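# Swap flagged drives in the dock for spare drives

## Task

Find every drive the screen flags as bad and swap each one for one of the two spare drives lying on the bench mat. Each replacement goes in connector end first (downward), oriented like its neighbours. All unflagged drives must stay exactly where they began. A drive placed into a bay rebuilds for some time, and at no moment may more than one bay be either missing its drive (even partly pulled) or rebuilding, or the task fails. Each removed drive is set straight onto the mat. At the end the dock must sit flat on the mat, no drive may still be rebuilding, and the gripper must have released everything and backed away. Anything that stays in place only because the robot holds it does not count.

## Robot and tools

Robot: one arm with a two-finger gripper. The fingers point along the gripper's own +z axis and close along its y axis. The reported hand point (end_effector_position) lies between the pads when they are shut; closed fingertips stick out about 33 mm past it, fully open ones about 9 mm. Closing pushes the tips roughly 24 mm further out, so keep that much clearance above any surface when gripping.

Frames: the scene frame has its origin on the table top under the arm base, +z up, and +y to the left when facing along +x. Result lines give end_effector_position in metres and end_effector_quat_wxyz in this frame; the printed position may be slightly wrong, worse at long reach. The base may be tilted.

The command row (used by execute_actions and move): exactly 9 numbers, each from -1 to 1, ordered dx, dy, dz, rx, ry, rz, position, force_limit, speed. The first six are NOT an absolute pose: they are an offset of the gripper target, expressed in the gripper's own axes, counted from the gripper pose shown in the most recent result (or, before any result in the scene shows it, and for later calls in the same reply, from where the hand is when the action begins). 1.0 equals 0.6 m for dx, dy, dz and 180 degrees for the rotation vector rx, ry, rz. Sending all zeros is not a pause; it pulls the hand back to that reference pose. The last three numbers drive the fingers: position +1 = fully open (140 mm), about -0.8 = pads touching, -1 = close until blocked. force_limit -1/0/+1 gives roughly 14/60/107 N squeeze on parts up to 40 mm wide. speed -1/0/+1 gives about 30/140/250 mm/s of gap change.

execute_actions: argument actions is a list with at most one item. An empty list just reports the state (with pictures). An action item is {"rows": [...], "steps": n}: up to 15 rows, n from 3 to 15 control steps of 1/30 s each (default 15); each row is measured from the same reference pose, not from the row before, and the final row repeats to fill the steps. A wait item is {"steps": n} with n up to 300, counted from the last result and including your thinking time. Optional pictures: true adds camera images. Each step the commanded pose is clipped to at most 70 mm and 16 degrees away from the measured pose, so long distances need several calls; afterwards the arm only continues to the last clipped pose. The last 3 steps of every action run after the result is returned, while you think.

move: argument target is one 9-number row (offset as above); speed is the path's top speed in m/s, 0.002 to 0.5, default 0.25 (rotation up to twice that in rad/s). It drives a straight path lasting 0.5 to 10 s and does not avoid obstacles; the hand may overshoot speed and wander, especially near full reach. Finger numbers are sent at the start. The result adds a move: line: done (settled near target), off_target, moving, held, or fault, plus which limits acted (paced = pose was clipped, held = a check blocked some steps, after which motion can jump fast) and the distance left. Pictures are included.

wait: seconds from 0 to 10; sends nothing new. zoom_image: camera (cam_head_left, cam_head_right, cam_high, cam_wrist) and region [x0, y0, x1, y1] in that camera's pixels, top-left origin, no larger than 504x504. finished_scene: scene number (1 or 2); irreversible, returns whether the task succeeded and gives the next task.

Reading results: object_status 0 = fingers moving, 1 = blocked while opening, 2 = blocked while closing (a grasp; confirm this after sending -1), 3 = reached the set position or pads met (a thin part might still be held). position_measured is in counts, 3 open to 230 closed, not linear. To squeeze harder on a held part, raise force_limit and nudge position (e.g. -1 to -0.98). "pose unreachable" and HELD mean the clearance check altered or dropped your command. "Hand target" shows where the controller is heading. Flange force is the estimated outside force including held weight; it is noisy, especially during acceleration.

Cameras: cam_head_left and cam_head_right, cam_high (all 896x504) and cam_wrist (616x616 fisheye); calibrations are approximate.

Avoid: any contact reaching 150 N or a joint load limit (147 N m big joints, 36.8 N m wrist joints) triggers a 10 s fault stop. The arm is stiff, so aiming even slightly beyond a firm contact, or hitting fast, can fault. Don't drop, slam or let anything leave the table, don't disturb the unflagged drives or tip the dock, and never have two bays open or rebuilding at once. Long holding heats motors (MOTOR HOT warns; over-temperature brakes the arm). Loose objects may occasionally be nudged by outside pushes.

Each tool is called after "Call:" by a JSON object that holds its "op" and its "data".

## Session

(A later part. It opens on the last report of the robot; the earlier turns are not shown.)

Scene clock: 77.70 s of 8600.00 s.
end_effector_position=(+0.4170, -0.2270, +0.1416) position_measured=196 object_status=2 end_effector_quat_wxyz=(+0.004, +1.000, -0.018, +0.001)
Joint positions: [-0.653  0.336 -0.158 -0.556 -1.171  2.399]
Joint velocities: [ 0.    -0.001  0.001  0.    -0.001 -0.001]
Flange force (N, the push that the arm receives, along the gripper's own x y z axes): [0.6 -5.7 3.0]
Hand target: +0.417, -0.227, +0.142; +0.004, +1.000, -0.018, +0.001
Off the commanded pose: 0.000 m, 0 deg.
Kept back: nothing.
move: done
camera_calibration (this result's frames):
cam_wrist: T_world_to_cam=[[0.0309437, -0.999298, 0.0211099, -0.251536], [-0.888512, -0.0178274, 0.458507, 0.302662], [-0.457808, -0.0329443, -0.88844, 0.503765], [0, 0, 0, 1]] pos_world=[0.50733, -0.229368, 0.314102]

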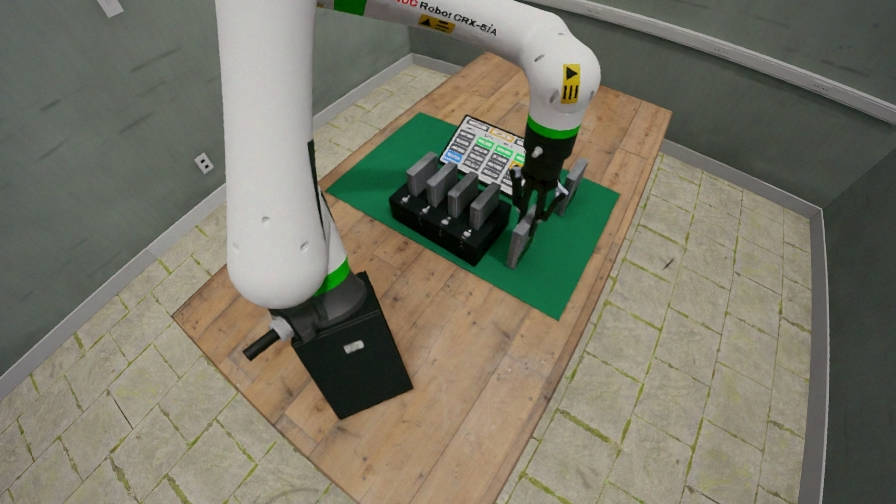

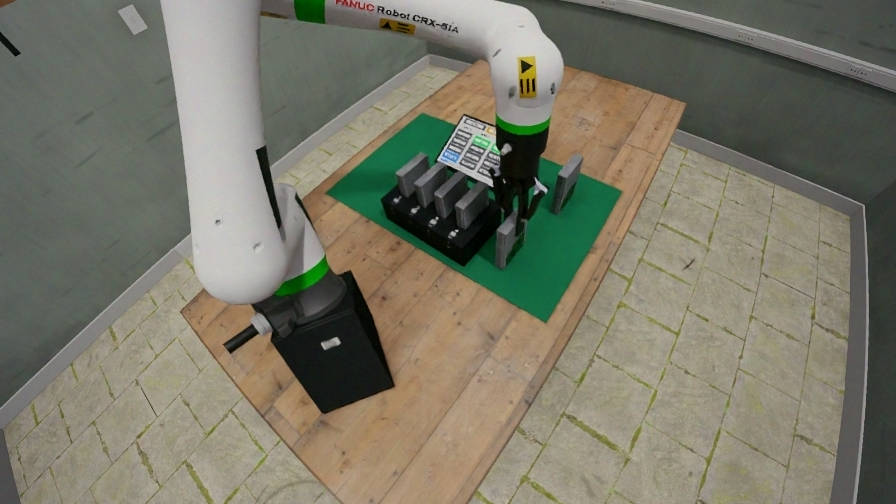

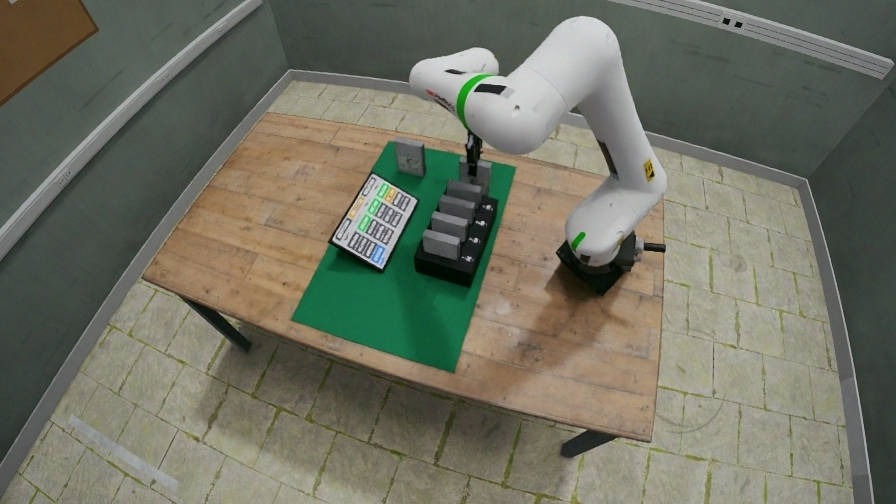

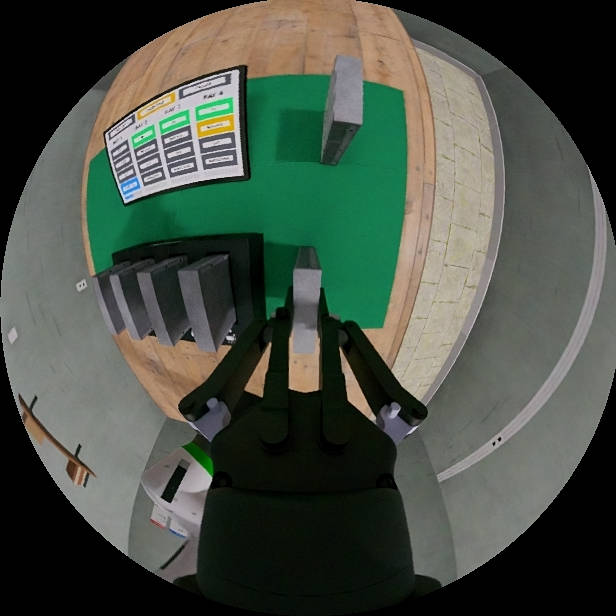

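Call:
{"op": "move", "data": {"target": [0,0,0.0037,0.0028,0,0,-1,0.7,0], "speed": 0.01}}

Call:
{"op": "move", "data": {"target": [0,0,0,0,0,0,-0.25,0.7,0]}}

Call:
{"op": "move", "data": {"target": [0,0,-0.13,0,0,0,-0.25,0.7,0], "speed": 0.15}}

Call:
{"op": "move", "data": {"target": [-0.1355,-0.192,0,0,0,0,-1,0.7,0], "speed": 0.15}}

Call:
{"op": "move", "data": {"target": [0,0,0.135,0,0,0,-1,0.7,0], "speed": 0.1}}

Call:
{"op": "wait", "data": {"seconds": 8.5}}

Scene clock: 79.53 s of 8600.00 s.
end_effector_position=(+0.4170, -0.2270, +0.1394) position_measured=196 object_status=2 end_effector_quat_wxyz=(+0.000, +1.000, -0.018, +0.001)
Joint positions: [-0.656  0.345 -0.153 -0.563 -1.176  2.406]
Joint velocities: [-0.    -0.002 -0.    -0.     0.     0.001]
Flange force (N, the push that the arm receives, along the gripper's own x y z axes): [-1.5 -2.2 2.0]
Hand target: +0.417, -0.227, +0.139; +0.000, +1.000, -0.018, +0.001
Off the commanded pose: 0.000 m, 0 deg.
Kept back: nothing.
move: done
camera_calibration (this result's frames):
cam_wrist: T_world_to_cam=[[0.0309392, -0.999445, 0.0123844, -0.250337], [-0.888646, -0.0218332, 0.458074, 0.302877], [-0.457549, -0.0251778, -0.888828, 0.503504], [0, 0, 0, 1]] pos_world=[0.507274, -0.230908, 0.311888]

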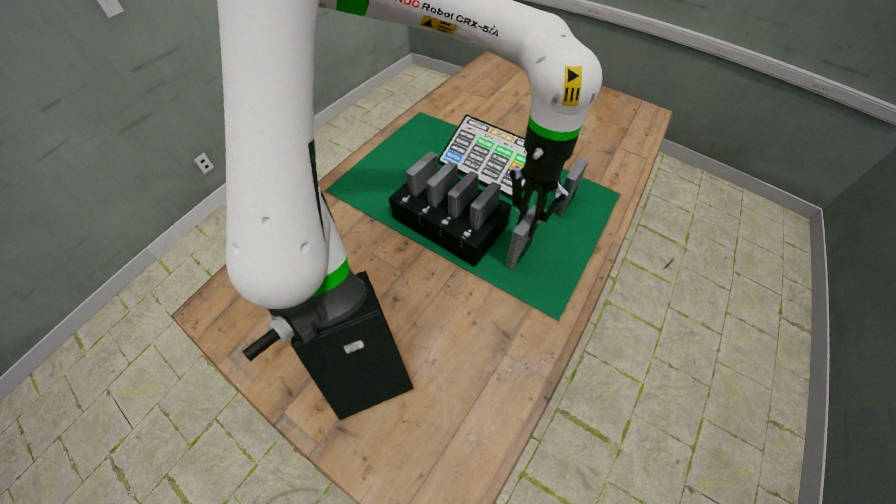

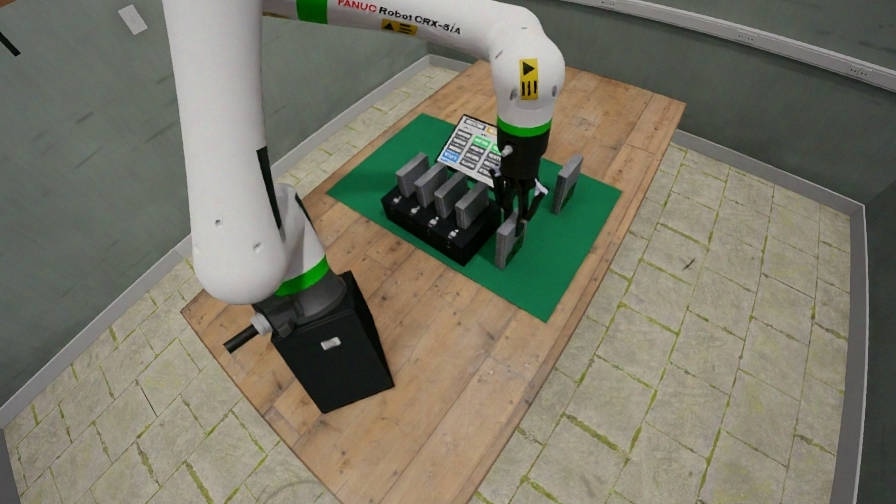

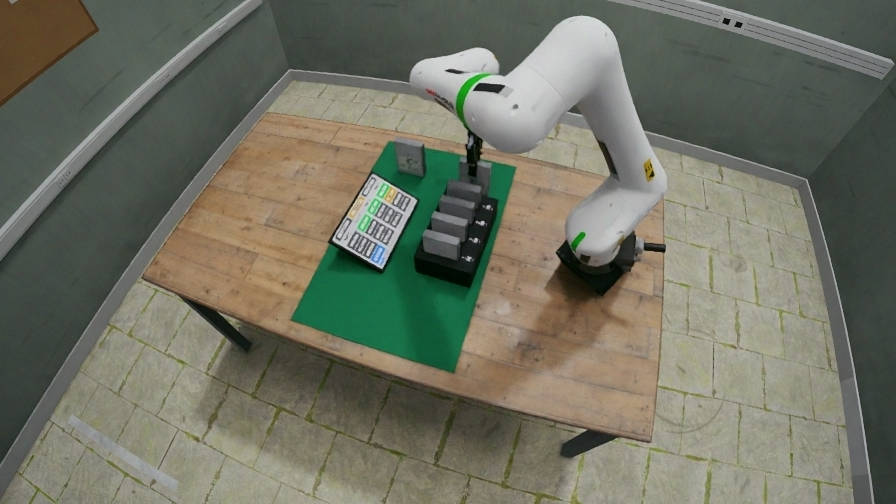

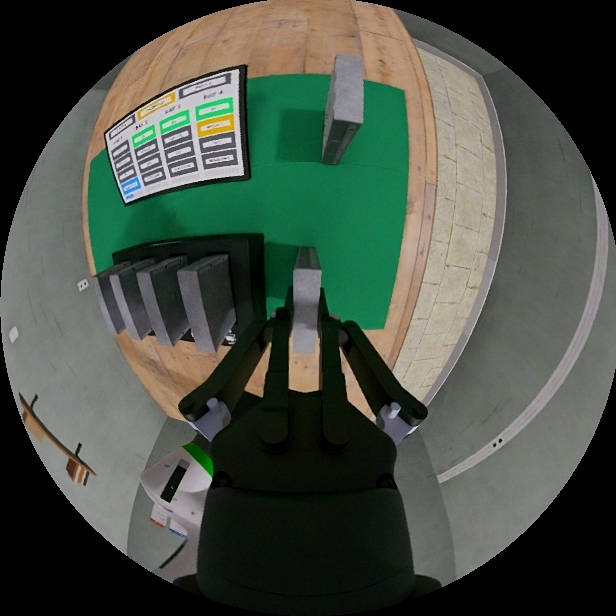

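Scene clock: 80.03 s of 8600.00 s.
end_effector_position=(+0.4170, -0.2270, +0.1394) position_measured=160 object_status=3 end_effector_quat_wxyz=(+0.000, +1.000, -0.018, +0.001)
Joint positions: [-0.657  0.345 -0.153 -0.563 -1.176  2.406]
Joint velocities: [ 0.    -0.001 -0.001 -0.     0.     0.   ]
Flange force (N, the push that the arm receives, along the gripper's own x y z axes): [0.4 -5.5 -1.9]
Hand target: +0.417, -0.227, +0.139; +0.000, +1.000, -0.018, +0.001
Off the commanded pose: 0.000 m, 0 deg.
Kept back: nothing.
move: done
camera_calibration (this result's frames):
cam_wrist: T_world_to_cam=[[0.0309331, -0.999445, 0.0123662, -0.25033], [-0.888664, -0.021837, 0.458039, 0.302904], [-0.457515, -0.025158, -0.888846, 0.503512], [0, 0, 0, 1]] pos_world=[0.507288, -0.230909, 0.311899]

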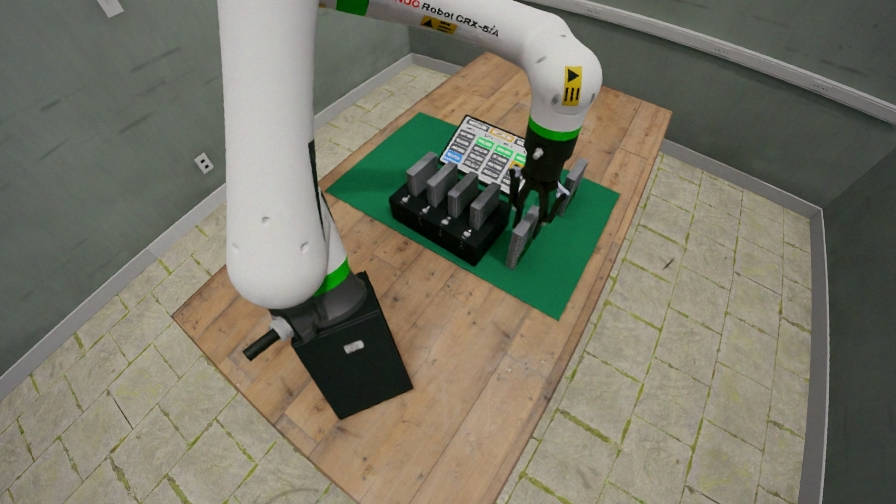

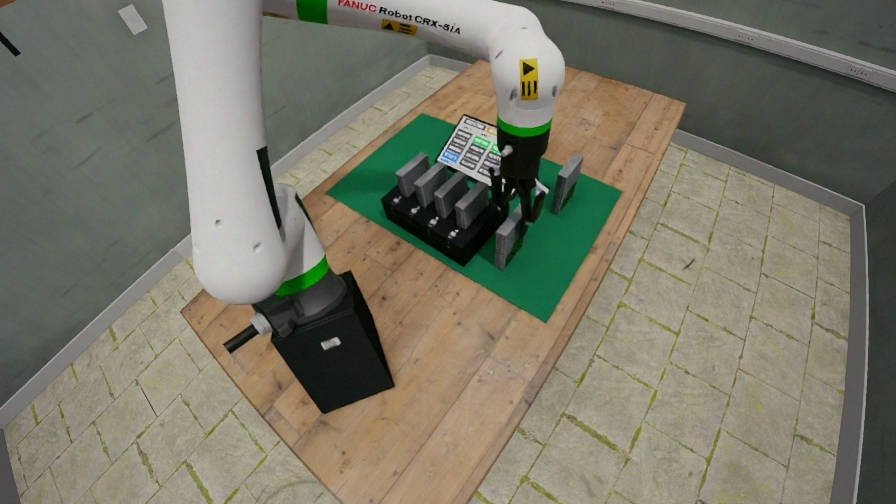

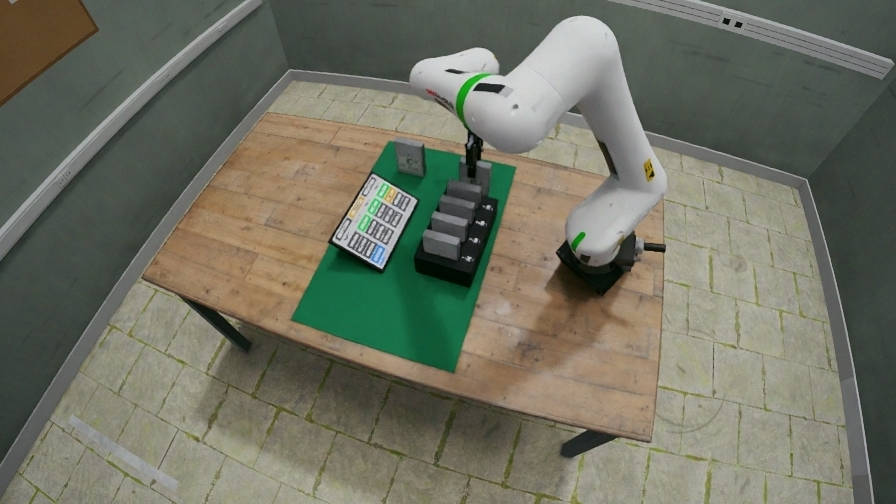

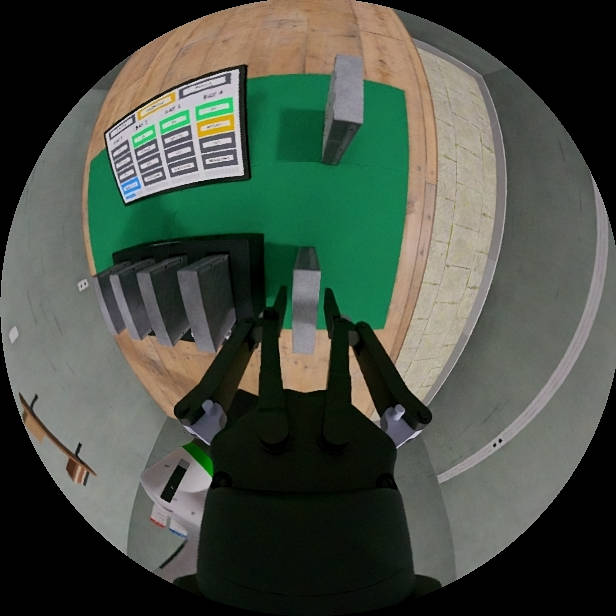

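Scene clock: 80.90 s of 8600.00 s.
end_effector_position=(+0.4171, -0.2271, +0.2174) position_measured=160 object_status=3 end_effector_quat_wxyz=(+0.000, +1.000, -0.018, +0.001)
Joint positions: [-0.729  0.28  -0.065 -0.526 -1.341  2.383]
Joint velocities: [-0.     0.001 -0.002 -0.    -0.001 -0.002]
Flange force (N, the push that the arm receives, along the gripper's own x y z axes): [-1.0 -3.9 0.6]
Hand target: +0.417, -0.227, +0.217; +0.000, +1.000, -0.018, +0.001
Off the commanded pose: 0.000 m, 0 deg.
Kept back: nothing.
move: done
camera_calibration (this result's frames):
cam_wrist: T_world_to_cam=[[0.031206, -0.999436, 0.0124084, -0.251522], [-0.888642, -0.0220595, 0.45807, 0.267202], [-0.457538, -0.0253212, -0.888829, 0.572858], [0, 0, 0, 1]] pos_world=[0.5074, -0.230981, 0.389897]

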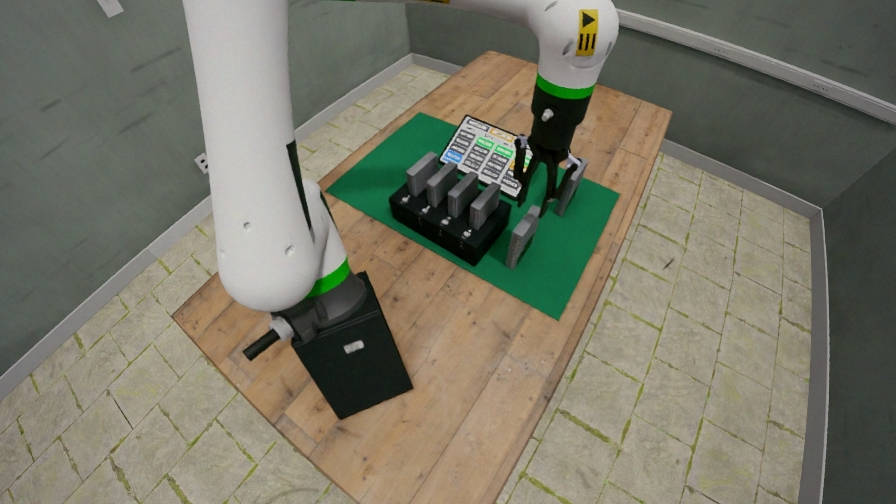

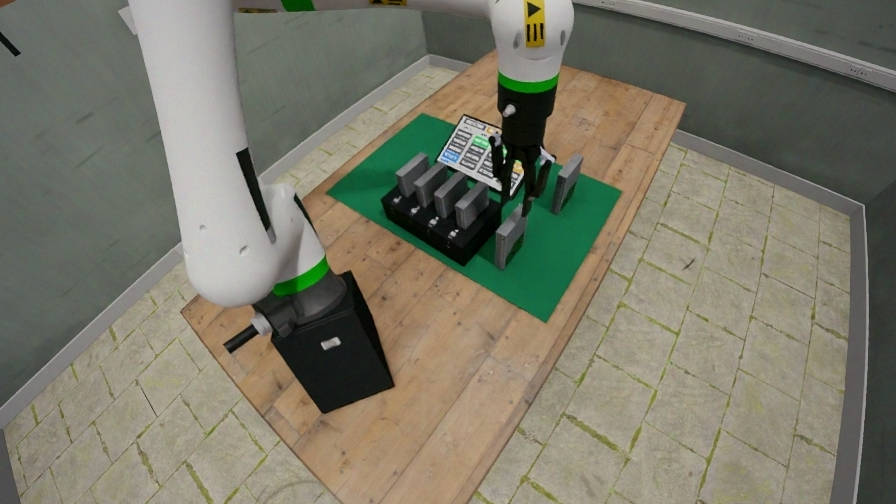

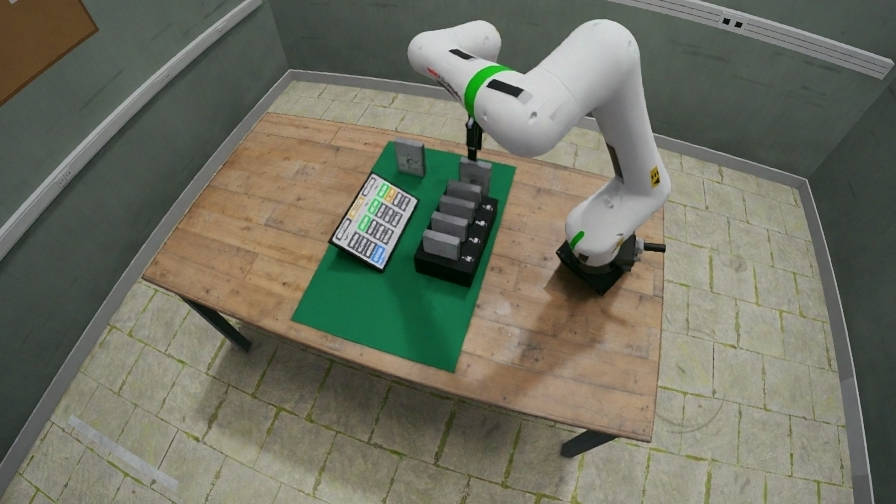

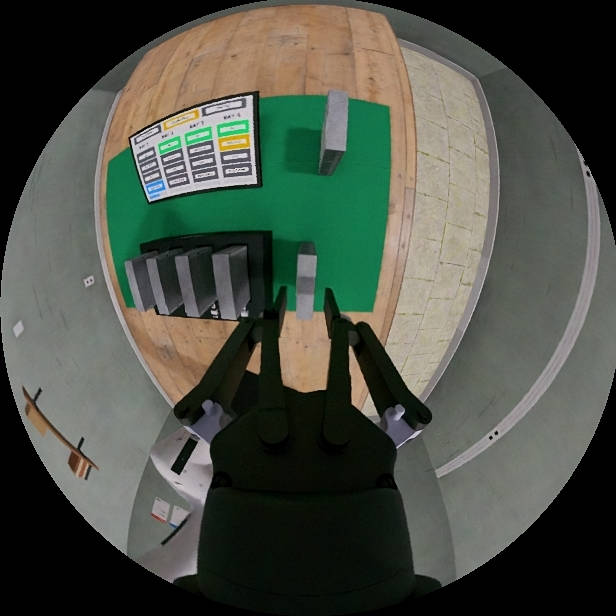

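Scene clock: 82.20 s of 8600.00 s.
end_effector_position=(+0.3398, -0.1091, +0.2176) position_measured=234 object_status=3 end_effector_quat_wxyz=(-0.000, +1.000, -0.018, +0.001)
Joint positions: [-0.639 -0.091 -0.394 -0.533 -1.335  2.285]
Joint velocities: [ 0.001 -0.001 -0.001  0.     0.001  0.001]
Flange force (N, the push that the arm receives, along the gripper's own x y z axes): [-0.5 0.2 1.8]
Hand target: +0.340, -0.109, +0.218; -0.000, +1.000, -0.018, +0.001
Off the commanded pose: 0.000 m, 0 deg.
Kept back: nothing.
move: done
camera_calibration (this result's frames):
cam_wrist: T_world_to_cam=[[0.0311699, -0.999444, 0.0118499, -0.131007], [-0.888762, -0.0222898, 0.457827, 0.201105], [-0.457308, -0.0248022, -0.888962, 0.540688], [0, 0, 0, 1]] pos_world=[0.430079, -0.113042, 0.390132]

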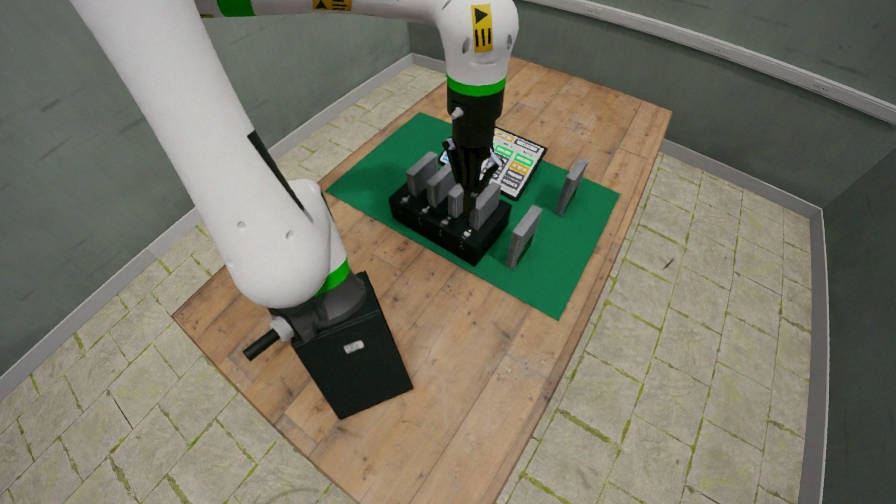

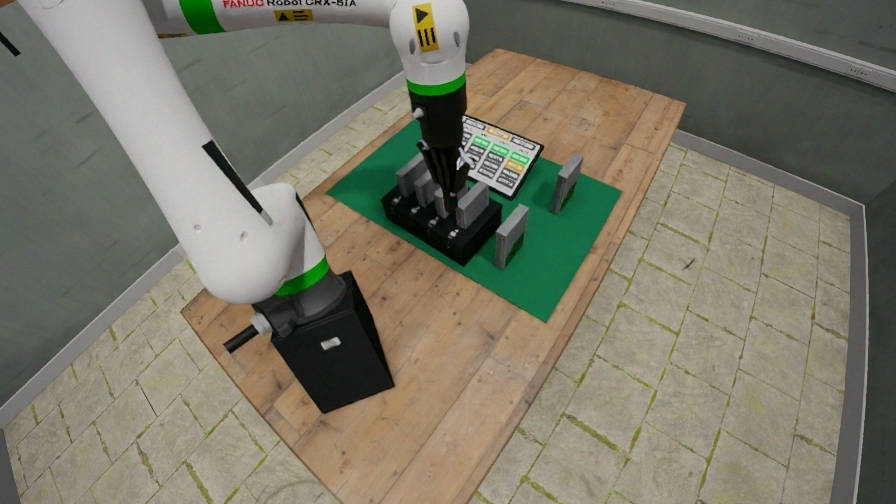

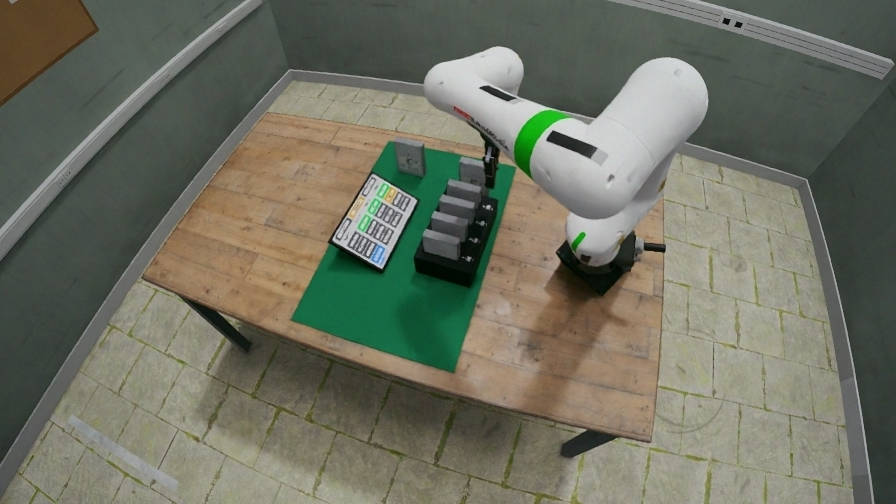

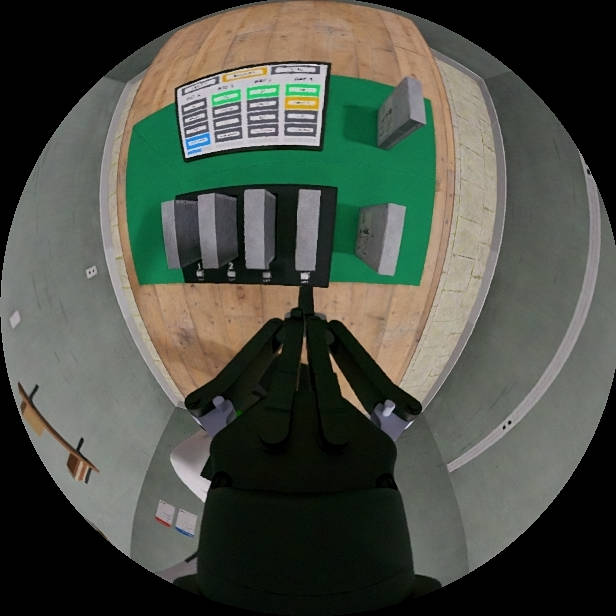

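Scene clock: 83.33 s of 8600.00 s.
end_effector_position=(+0.3397, -0.1089, +0.1366) position_measured=234 object_status=3 end_effector_quat_wxyz=(-0.000, +1.000, -0.018, +0.001)
Joint positions: [-0.533 -0.015 -0.5   -0.578 -1.128  2.298]
Joint velocities: [-0.     0.     0.002 -0.    -0.    -0.001]
Flange force (N, the push that the arm receives, along the gripper's own x y z axes): [-2.1 -5.2 -1.3]
Hand target: +0.340, -0.109, +0.137; -0.000, +1.000, -0.018, +0.001
Off the commanded pose: 0.000 m, 0 deg.
Kept back: nothing.
move: done
camera_calibration (this result's frames):
cam_wrist: T_world_to_cam=[[0.0308636, -0.999454, 0.0117672, -0.129791], [-0.888803, -0.0220572, 0.457758, 0.238143], [-0.457249, -0.0245868, -0.888999, 0.46867], [0, 0, 0, 1]] pos_world=[0.429967, -0.112944, 0.309163]

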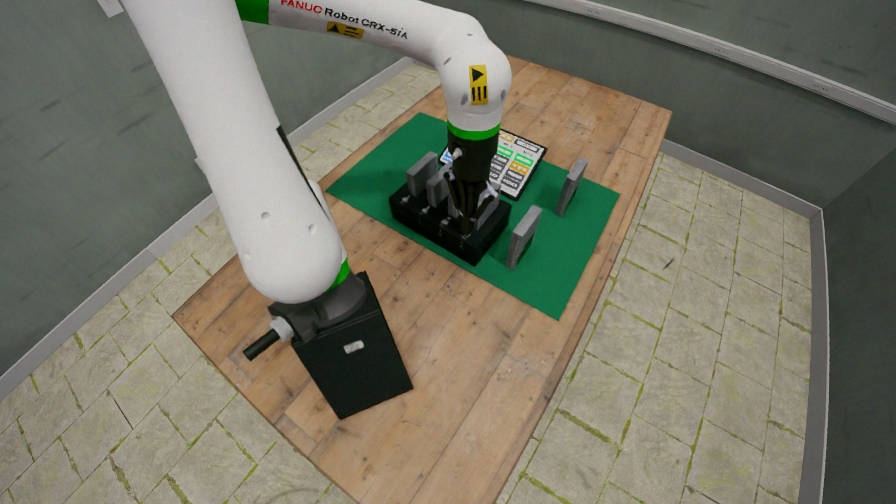

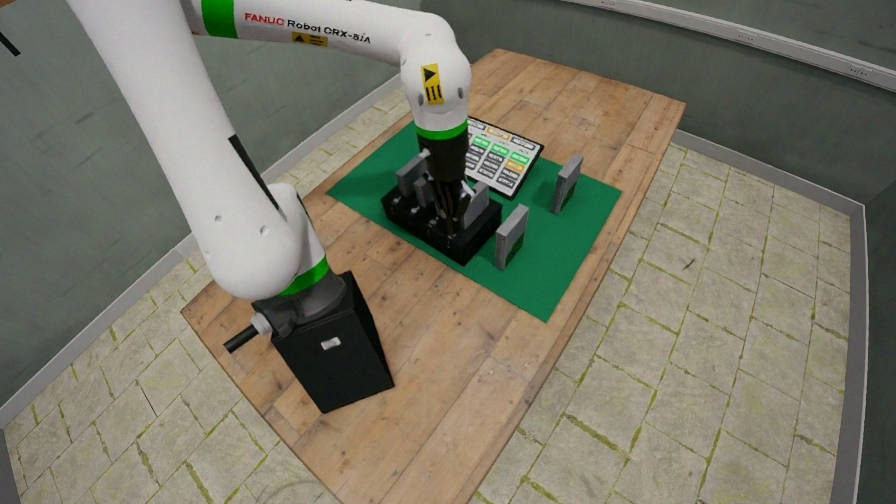

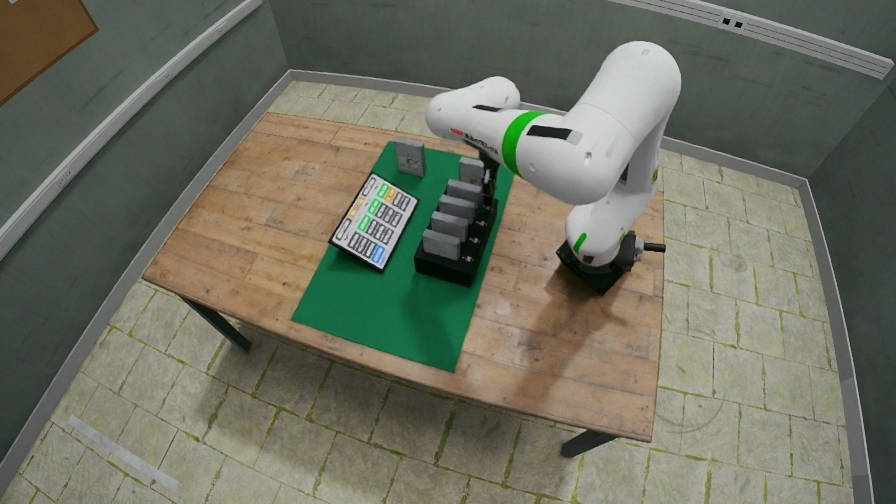

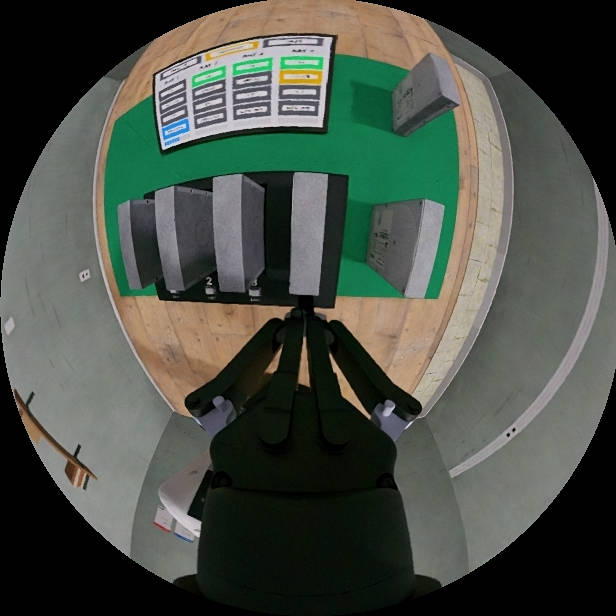

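Scene clock: 91.83 s of 8600.00 s.
end_effector_position=(+0.3397, -0.1089, +0.1366) position_measured=234 object_status=3 end_effector_quat_wxyz=(-0.000, +1.000, -0.018, +0.001)
Joint positions: [-0.533 -0.014 -0.5   -0.578 -1.128  2.298]
Joint velocities: [-0.     0.001  0.001 -0.     0.    -0.   ]
Flange force (N, the push that the arm receives, along the gripper's own x y z axes): [2.1 -4.6 -1.7]
Hand target: +0.340, -0.109, +0.137; -0.000, +1.000, -0.018, +0.001
Off the commanded pose: 0.000 m, 0 deg.
Kept back: nothing.
Steps of this call (steps 1 to 255: nothing new was sent). Readings (end_effector_position | what the end effector reports):
1: (+0.3397, -0.1089, +0.1366) | position_measured=234 object_status=3
2: (+0.3397, -0.1089, +0.1366) | position_measured=234 object_status=3
4: (+0.3397, -0.1089, +0.1366) | position_measured=234 object_status=3
8: (+0.3397, -0.1089, +0.1366) | position_measured=234 object_status=3
255: the state above
camera_calibration (this result's frames):
cam_wrist: T_world_to_cam=[[0.0308574, -0.999455, 0.0117475, -0.129781], [-0.888792, -0.0220601, 0.45778, 0.238135], [-0.457272, -0.024567, -0.888988, 0.468664], [0, 0, 0, 1]] pos_world=[0.429964, -0.112944, 0.309148]

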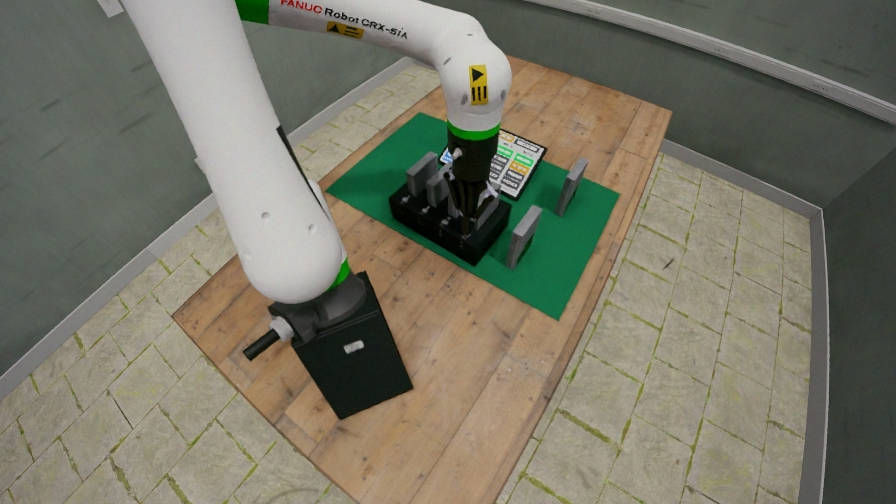

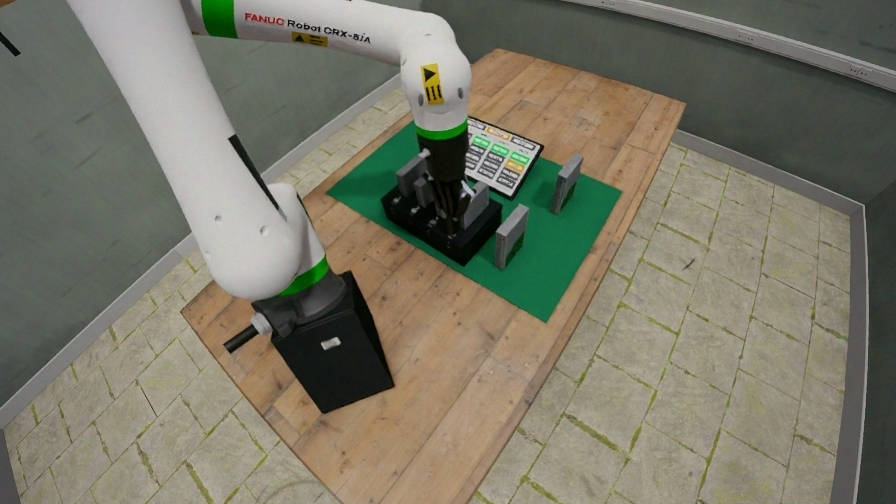

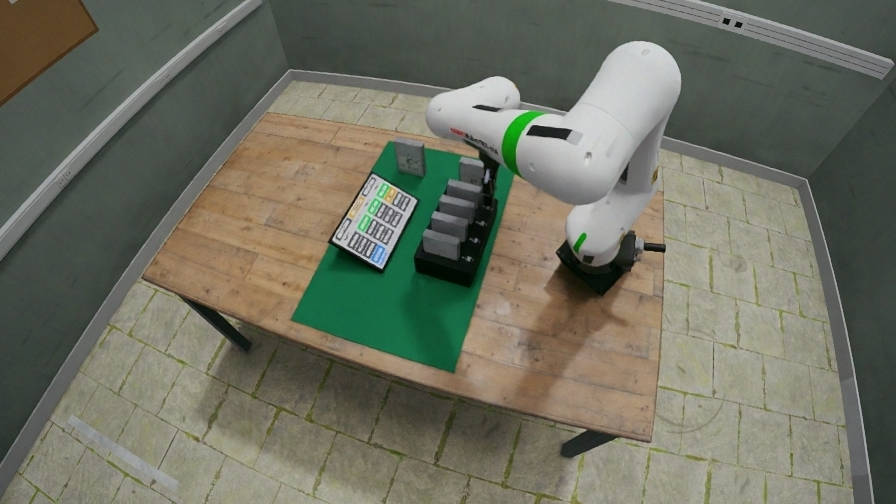

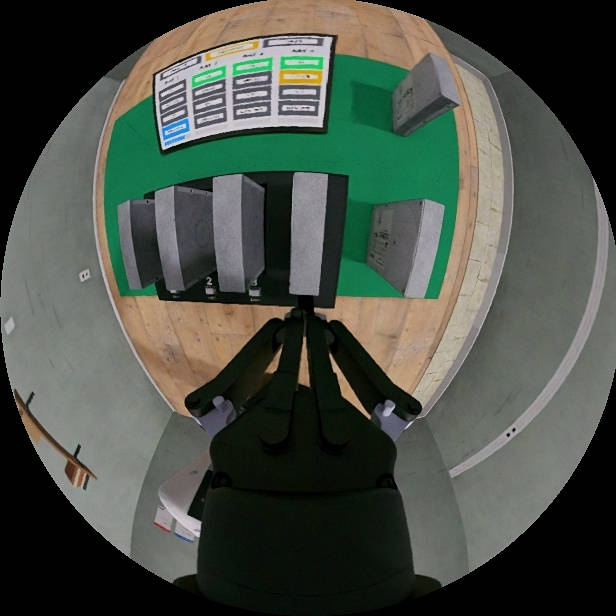

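Call:
{"op": "wait", "data": {"seconds": 10}}

Scene clock: 101.83 s of 8600.00 s.
end_effector_position=(+0.3397, -0.1089, +0.1366) position_measured=234 object_status=3 end_effector_quat_wxyz=(-0.000, +1.000, -0.018, +0.001)
Joint positions: [-0.533 -0.014 -0.5   -0.578 -1.128  2.298]
Joint velocities: [ 0.     0.001 -0.003  0.    -0.     0.   ]
Flange force (N, the push that the arm receives, along the gripper's own x y z axes): [-1.9 -5.4 -1.5]
Hand target: +0.340, -0.109, +0.137; -0.000, +1.000, -0.018, +0.001
Off the commanded pose: 0.000 m, 0 deg.
Kept back: nothing.
Steps of this call (steps 1 to 300: nothing new was sent). Readings (end_effector_position | what the end effector reports):
1: (+0.3397, -0.1089, +0.1366) | position_measured=234 object_status=3
2: (+0.3397, -0.1089, +0.1366) | position_measured=234 object_status=3
4: (+0.3397, -0.1089, +0.1366) | position_measured=234 object_status=3
8: (+0.3397, -0.1089, +0.1366) | position_measured=234 object_status=3
300: the state above
camera_calibration (this result's frames):
cam_wrist: T_world_to_cam=[[0.030857, -0.999455, 0.0117473, -0.129781], [-0.888791, -0.0220598, 0.457781, 0.238135], [-0.457272, -0.0245667, -0.888988, 0.468664], [0, 0, 0, 1]] pos_world=[0.429964, -0.112944, 0.309147]

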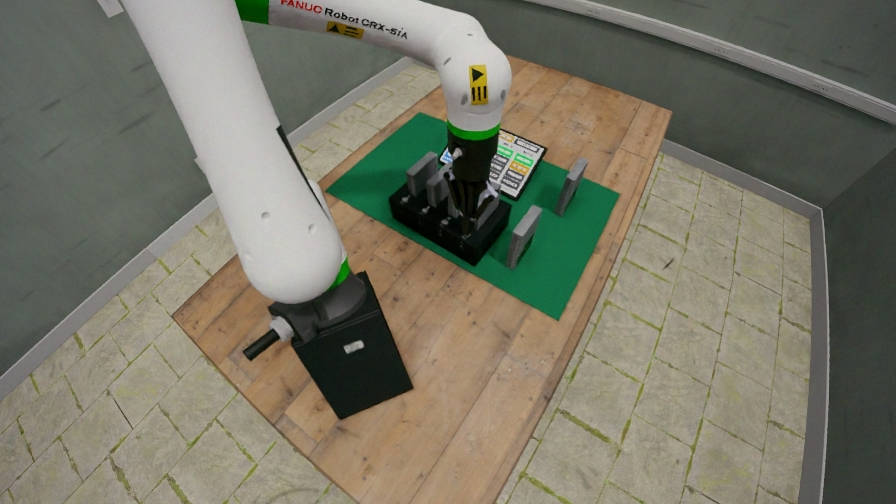

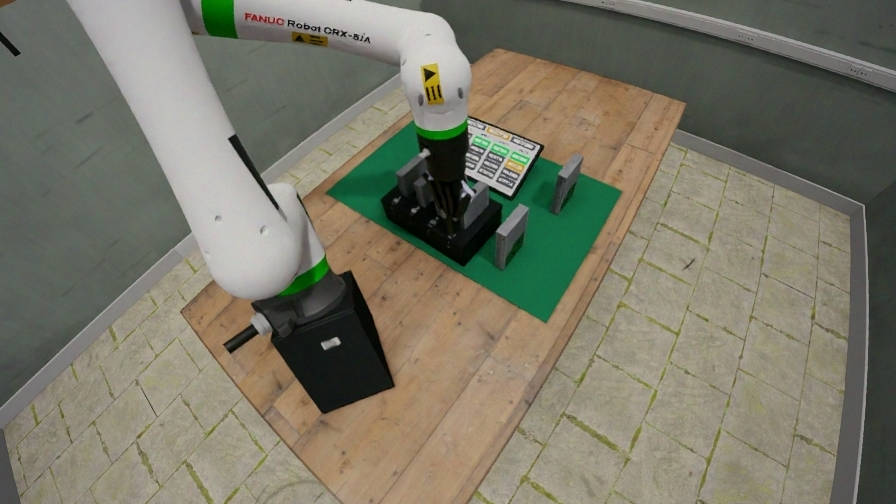

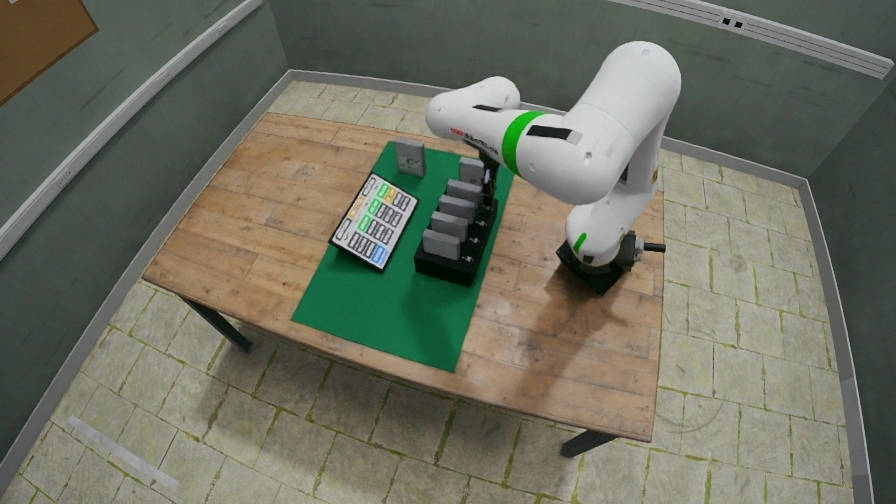

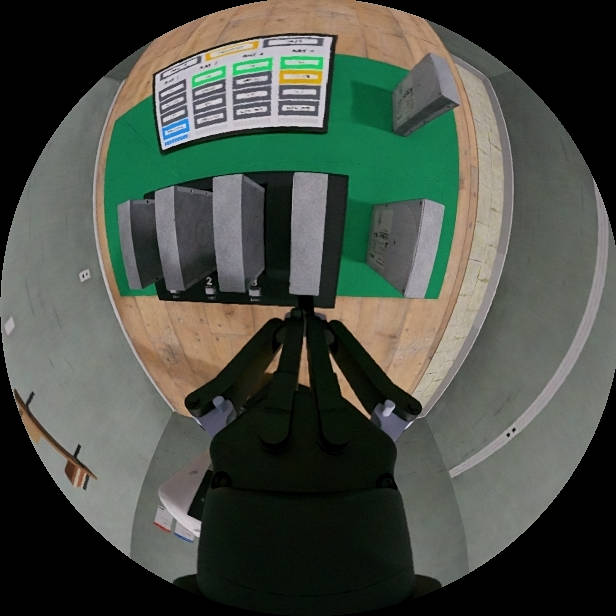

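Call:
{"op": "wait", "data": {"seconds": 3}}

Scene clock: 104.87 s of 8600.00 s.
end_effector_position=(+0.3397, -0.1089, +0.1366) position_measured=234 object_status=3 end_effector_quat_wxyz=(-0.000, +1.000, -0.018, +0.001)
Joint positions: [-0.533 -0.014 -0.5   -0.578 -1.128  2.298]
Joint velocities: [ 0.     0.001 -0.    -0.     0.001  0.002]
Flange force (N, the push that the arm receives, along the gripper's own x y z axes): [-0.6 0.5 -2.6]
Hand target: +0.340, -0.109, +0.137; -0.000, +1.000, -0.018, +0.001
Off the commanded pose: 0.000 m, 0 deg.
Kept back: nothing.
Steps of this call (steps 1 to 91: nothing new was sent). Readings (end_effector_position | what the end effector reports):
1: (+0.3397, -0.1089, +0.1366) | position_measured=234 object_status=3
2: (+0.3397, -0.1089, +0.1366) | position_measured=234 object_status=3
4: (+0.3397, -0.1089, +0.1366) | position_measured=234 object_status=3
8: (+0.3397, -0.1089, +0.1366) | position_measured=234 object_status=3
91: the state above
camera_calibration (this result's frames):
cam_wrist: T_world_to_cam=[[0.0308574, -0.999455, 0.0117474, -0.129781], [-0.888791, -0.0220601, 0.457781, 0.238135], [-0.457272, -0.0245669, -0.888988, 0.468664], [0, 0, 0, 1]] pos_world=[0.429964, -0.112944, 0.309147]

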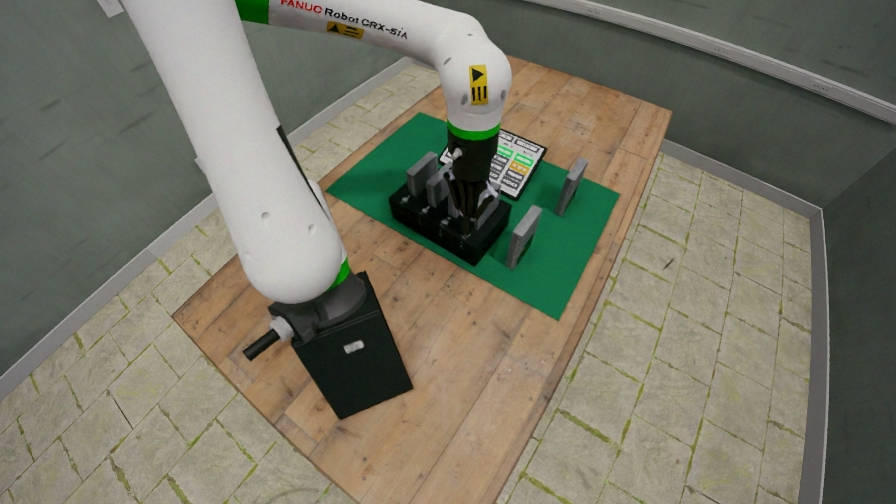

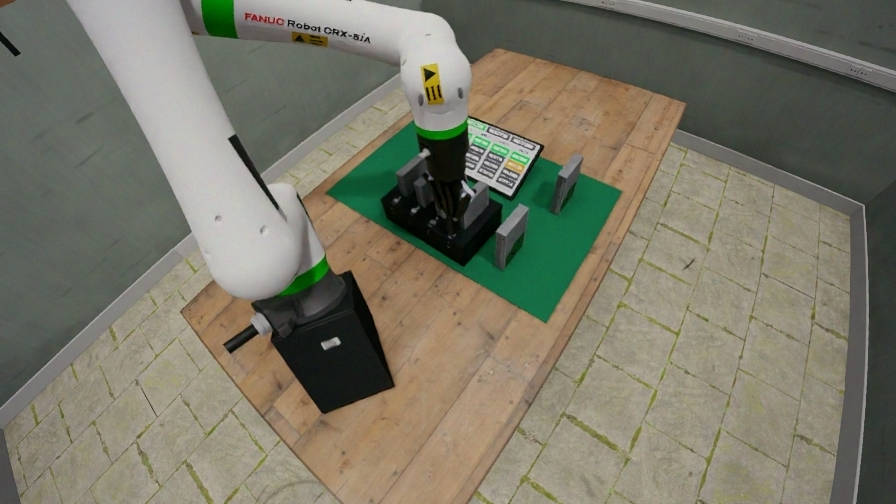

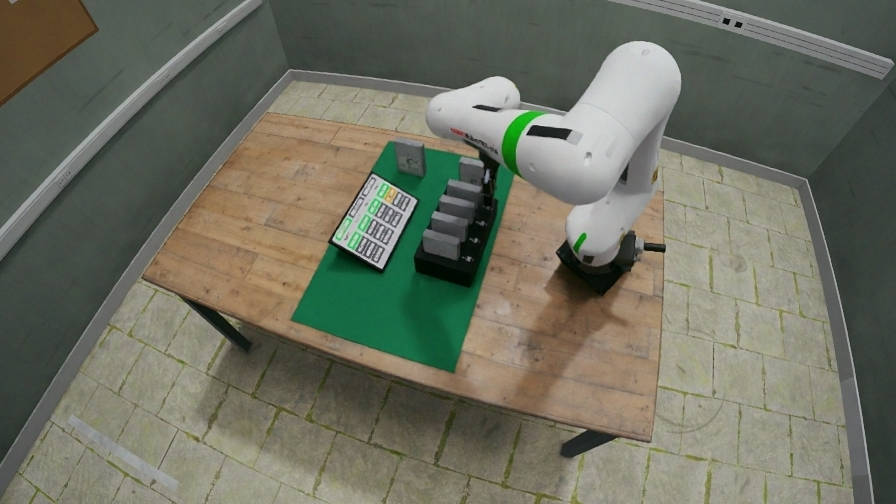

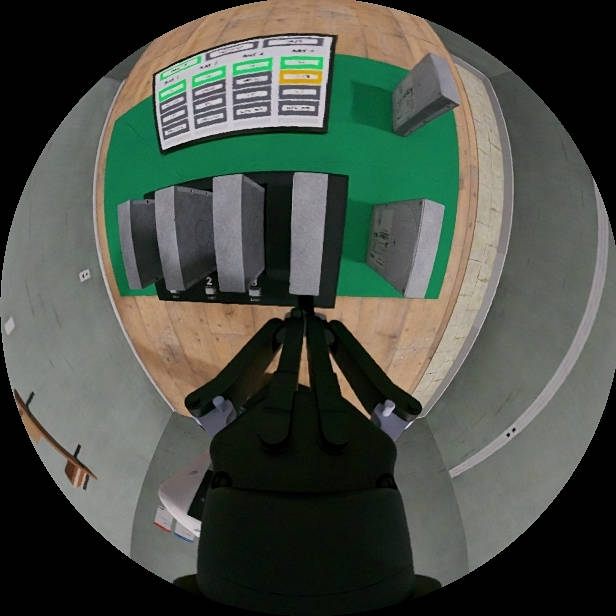

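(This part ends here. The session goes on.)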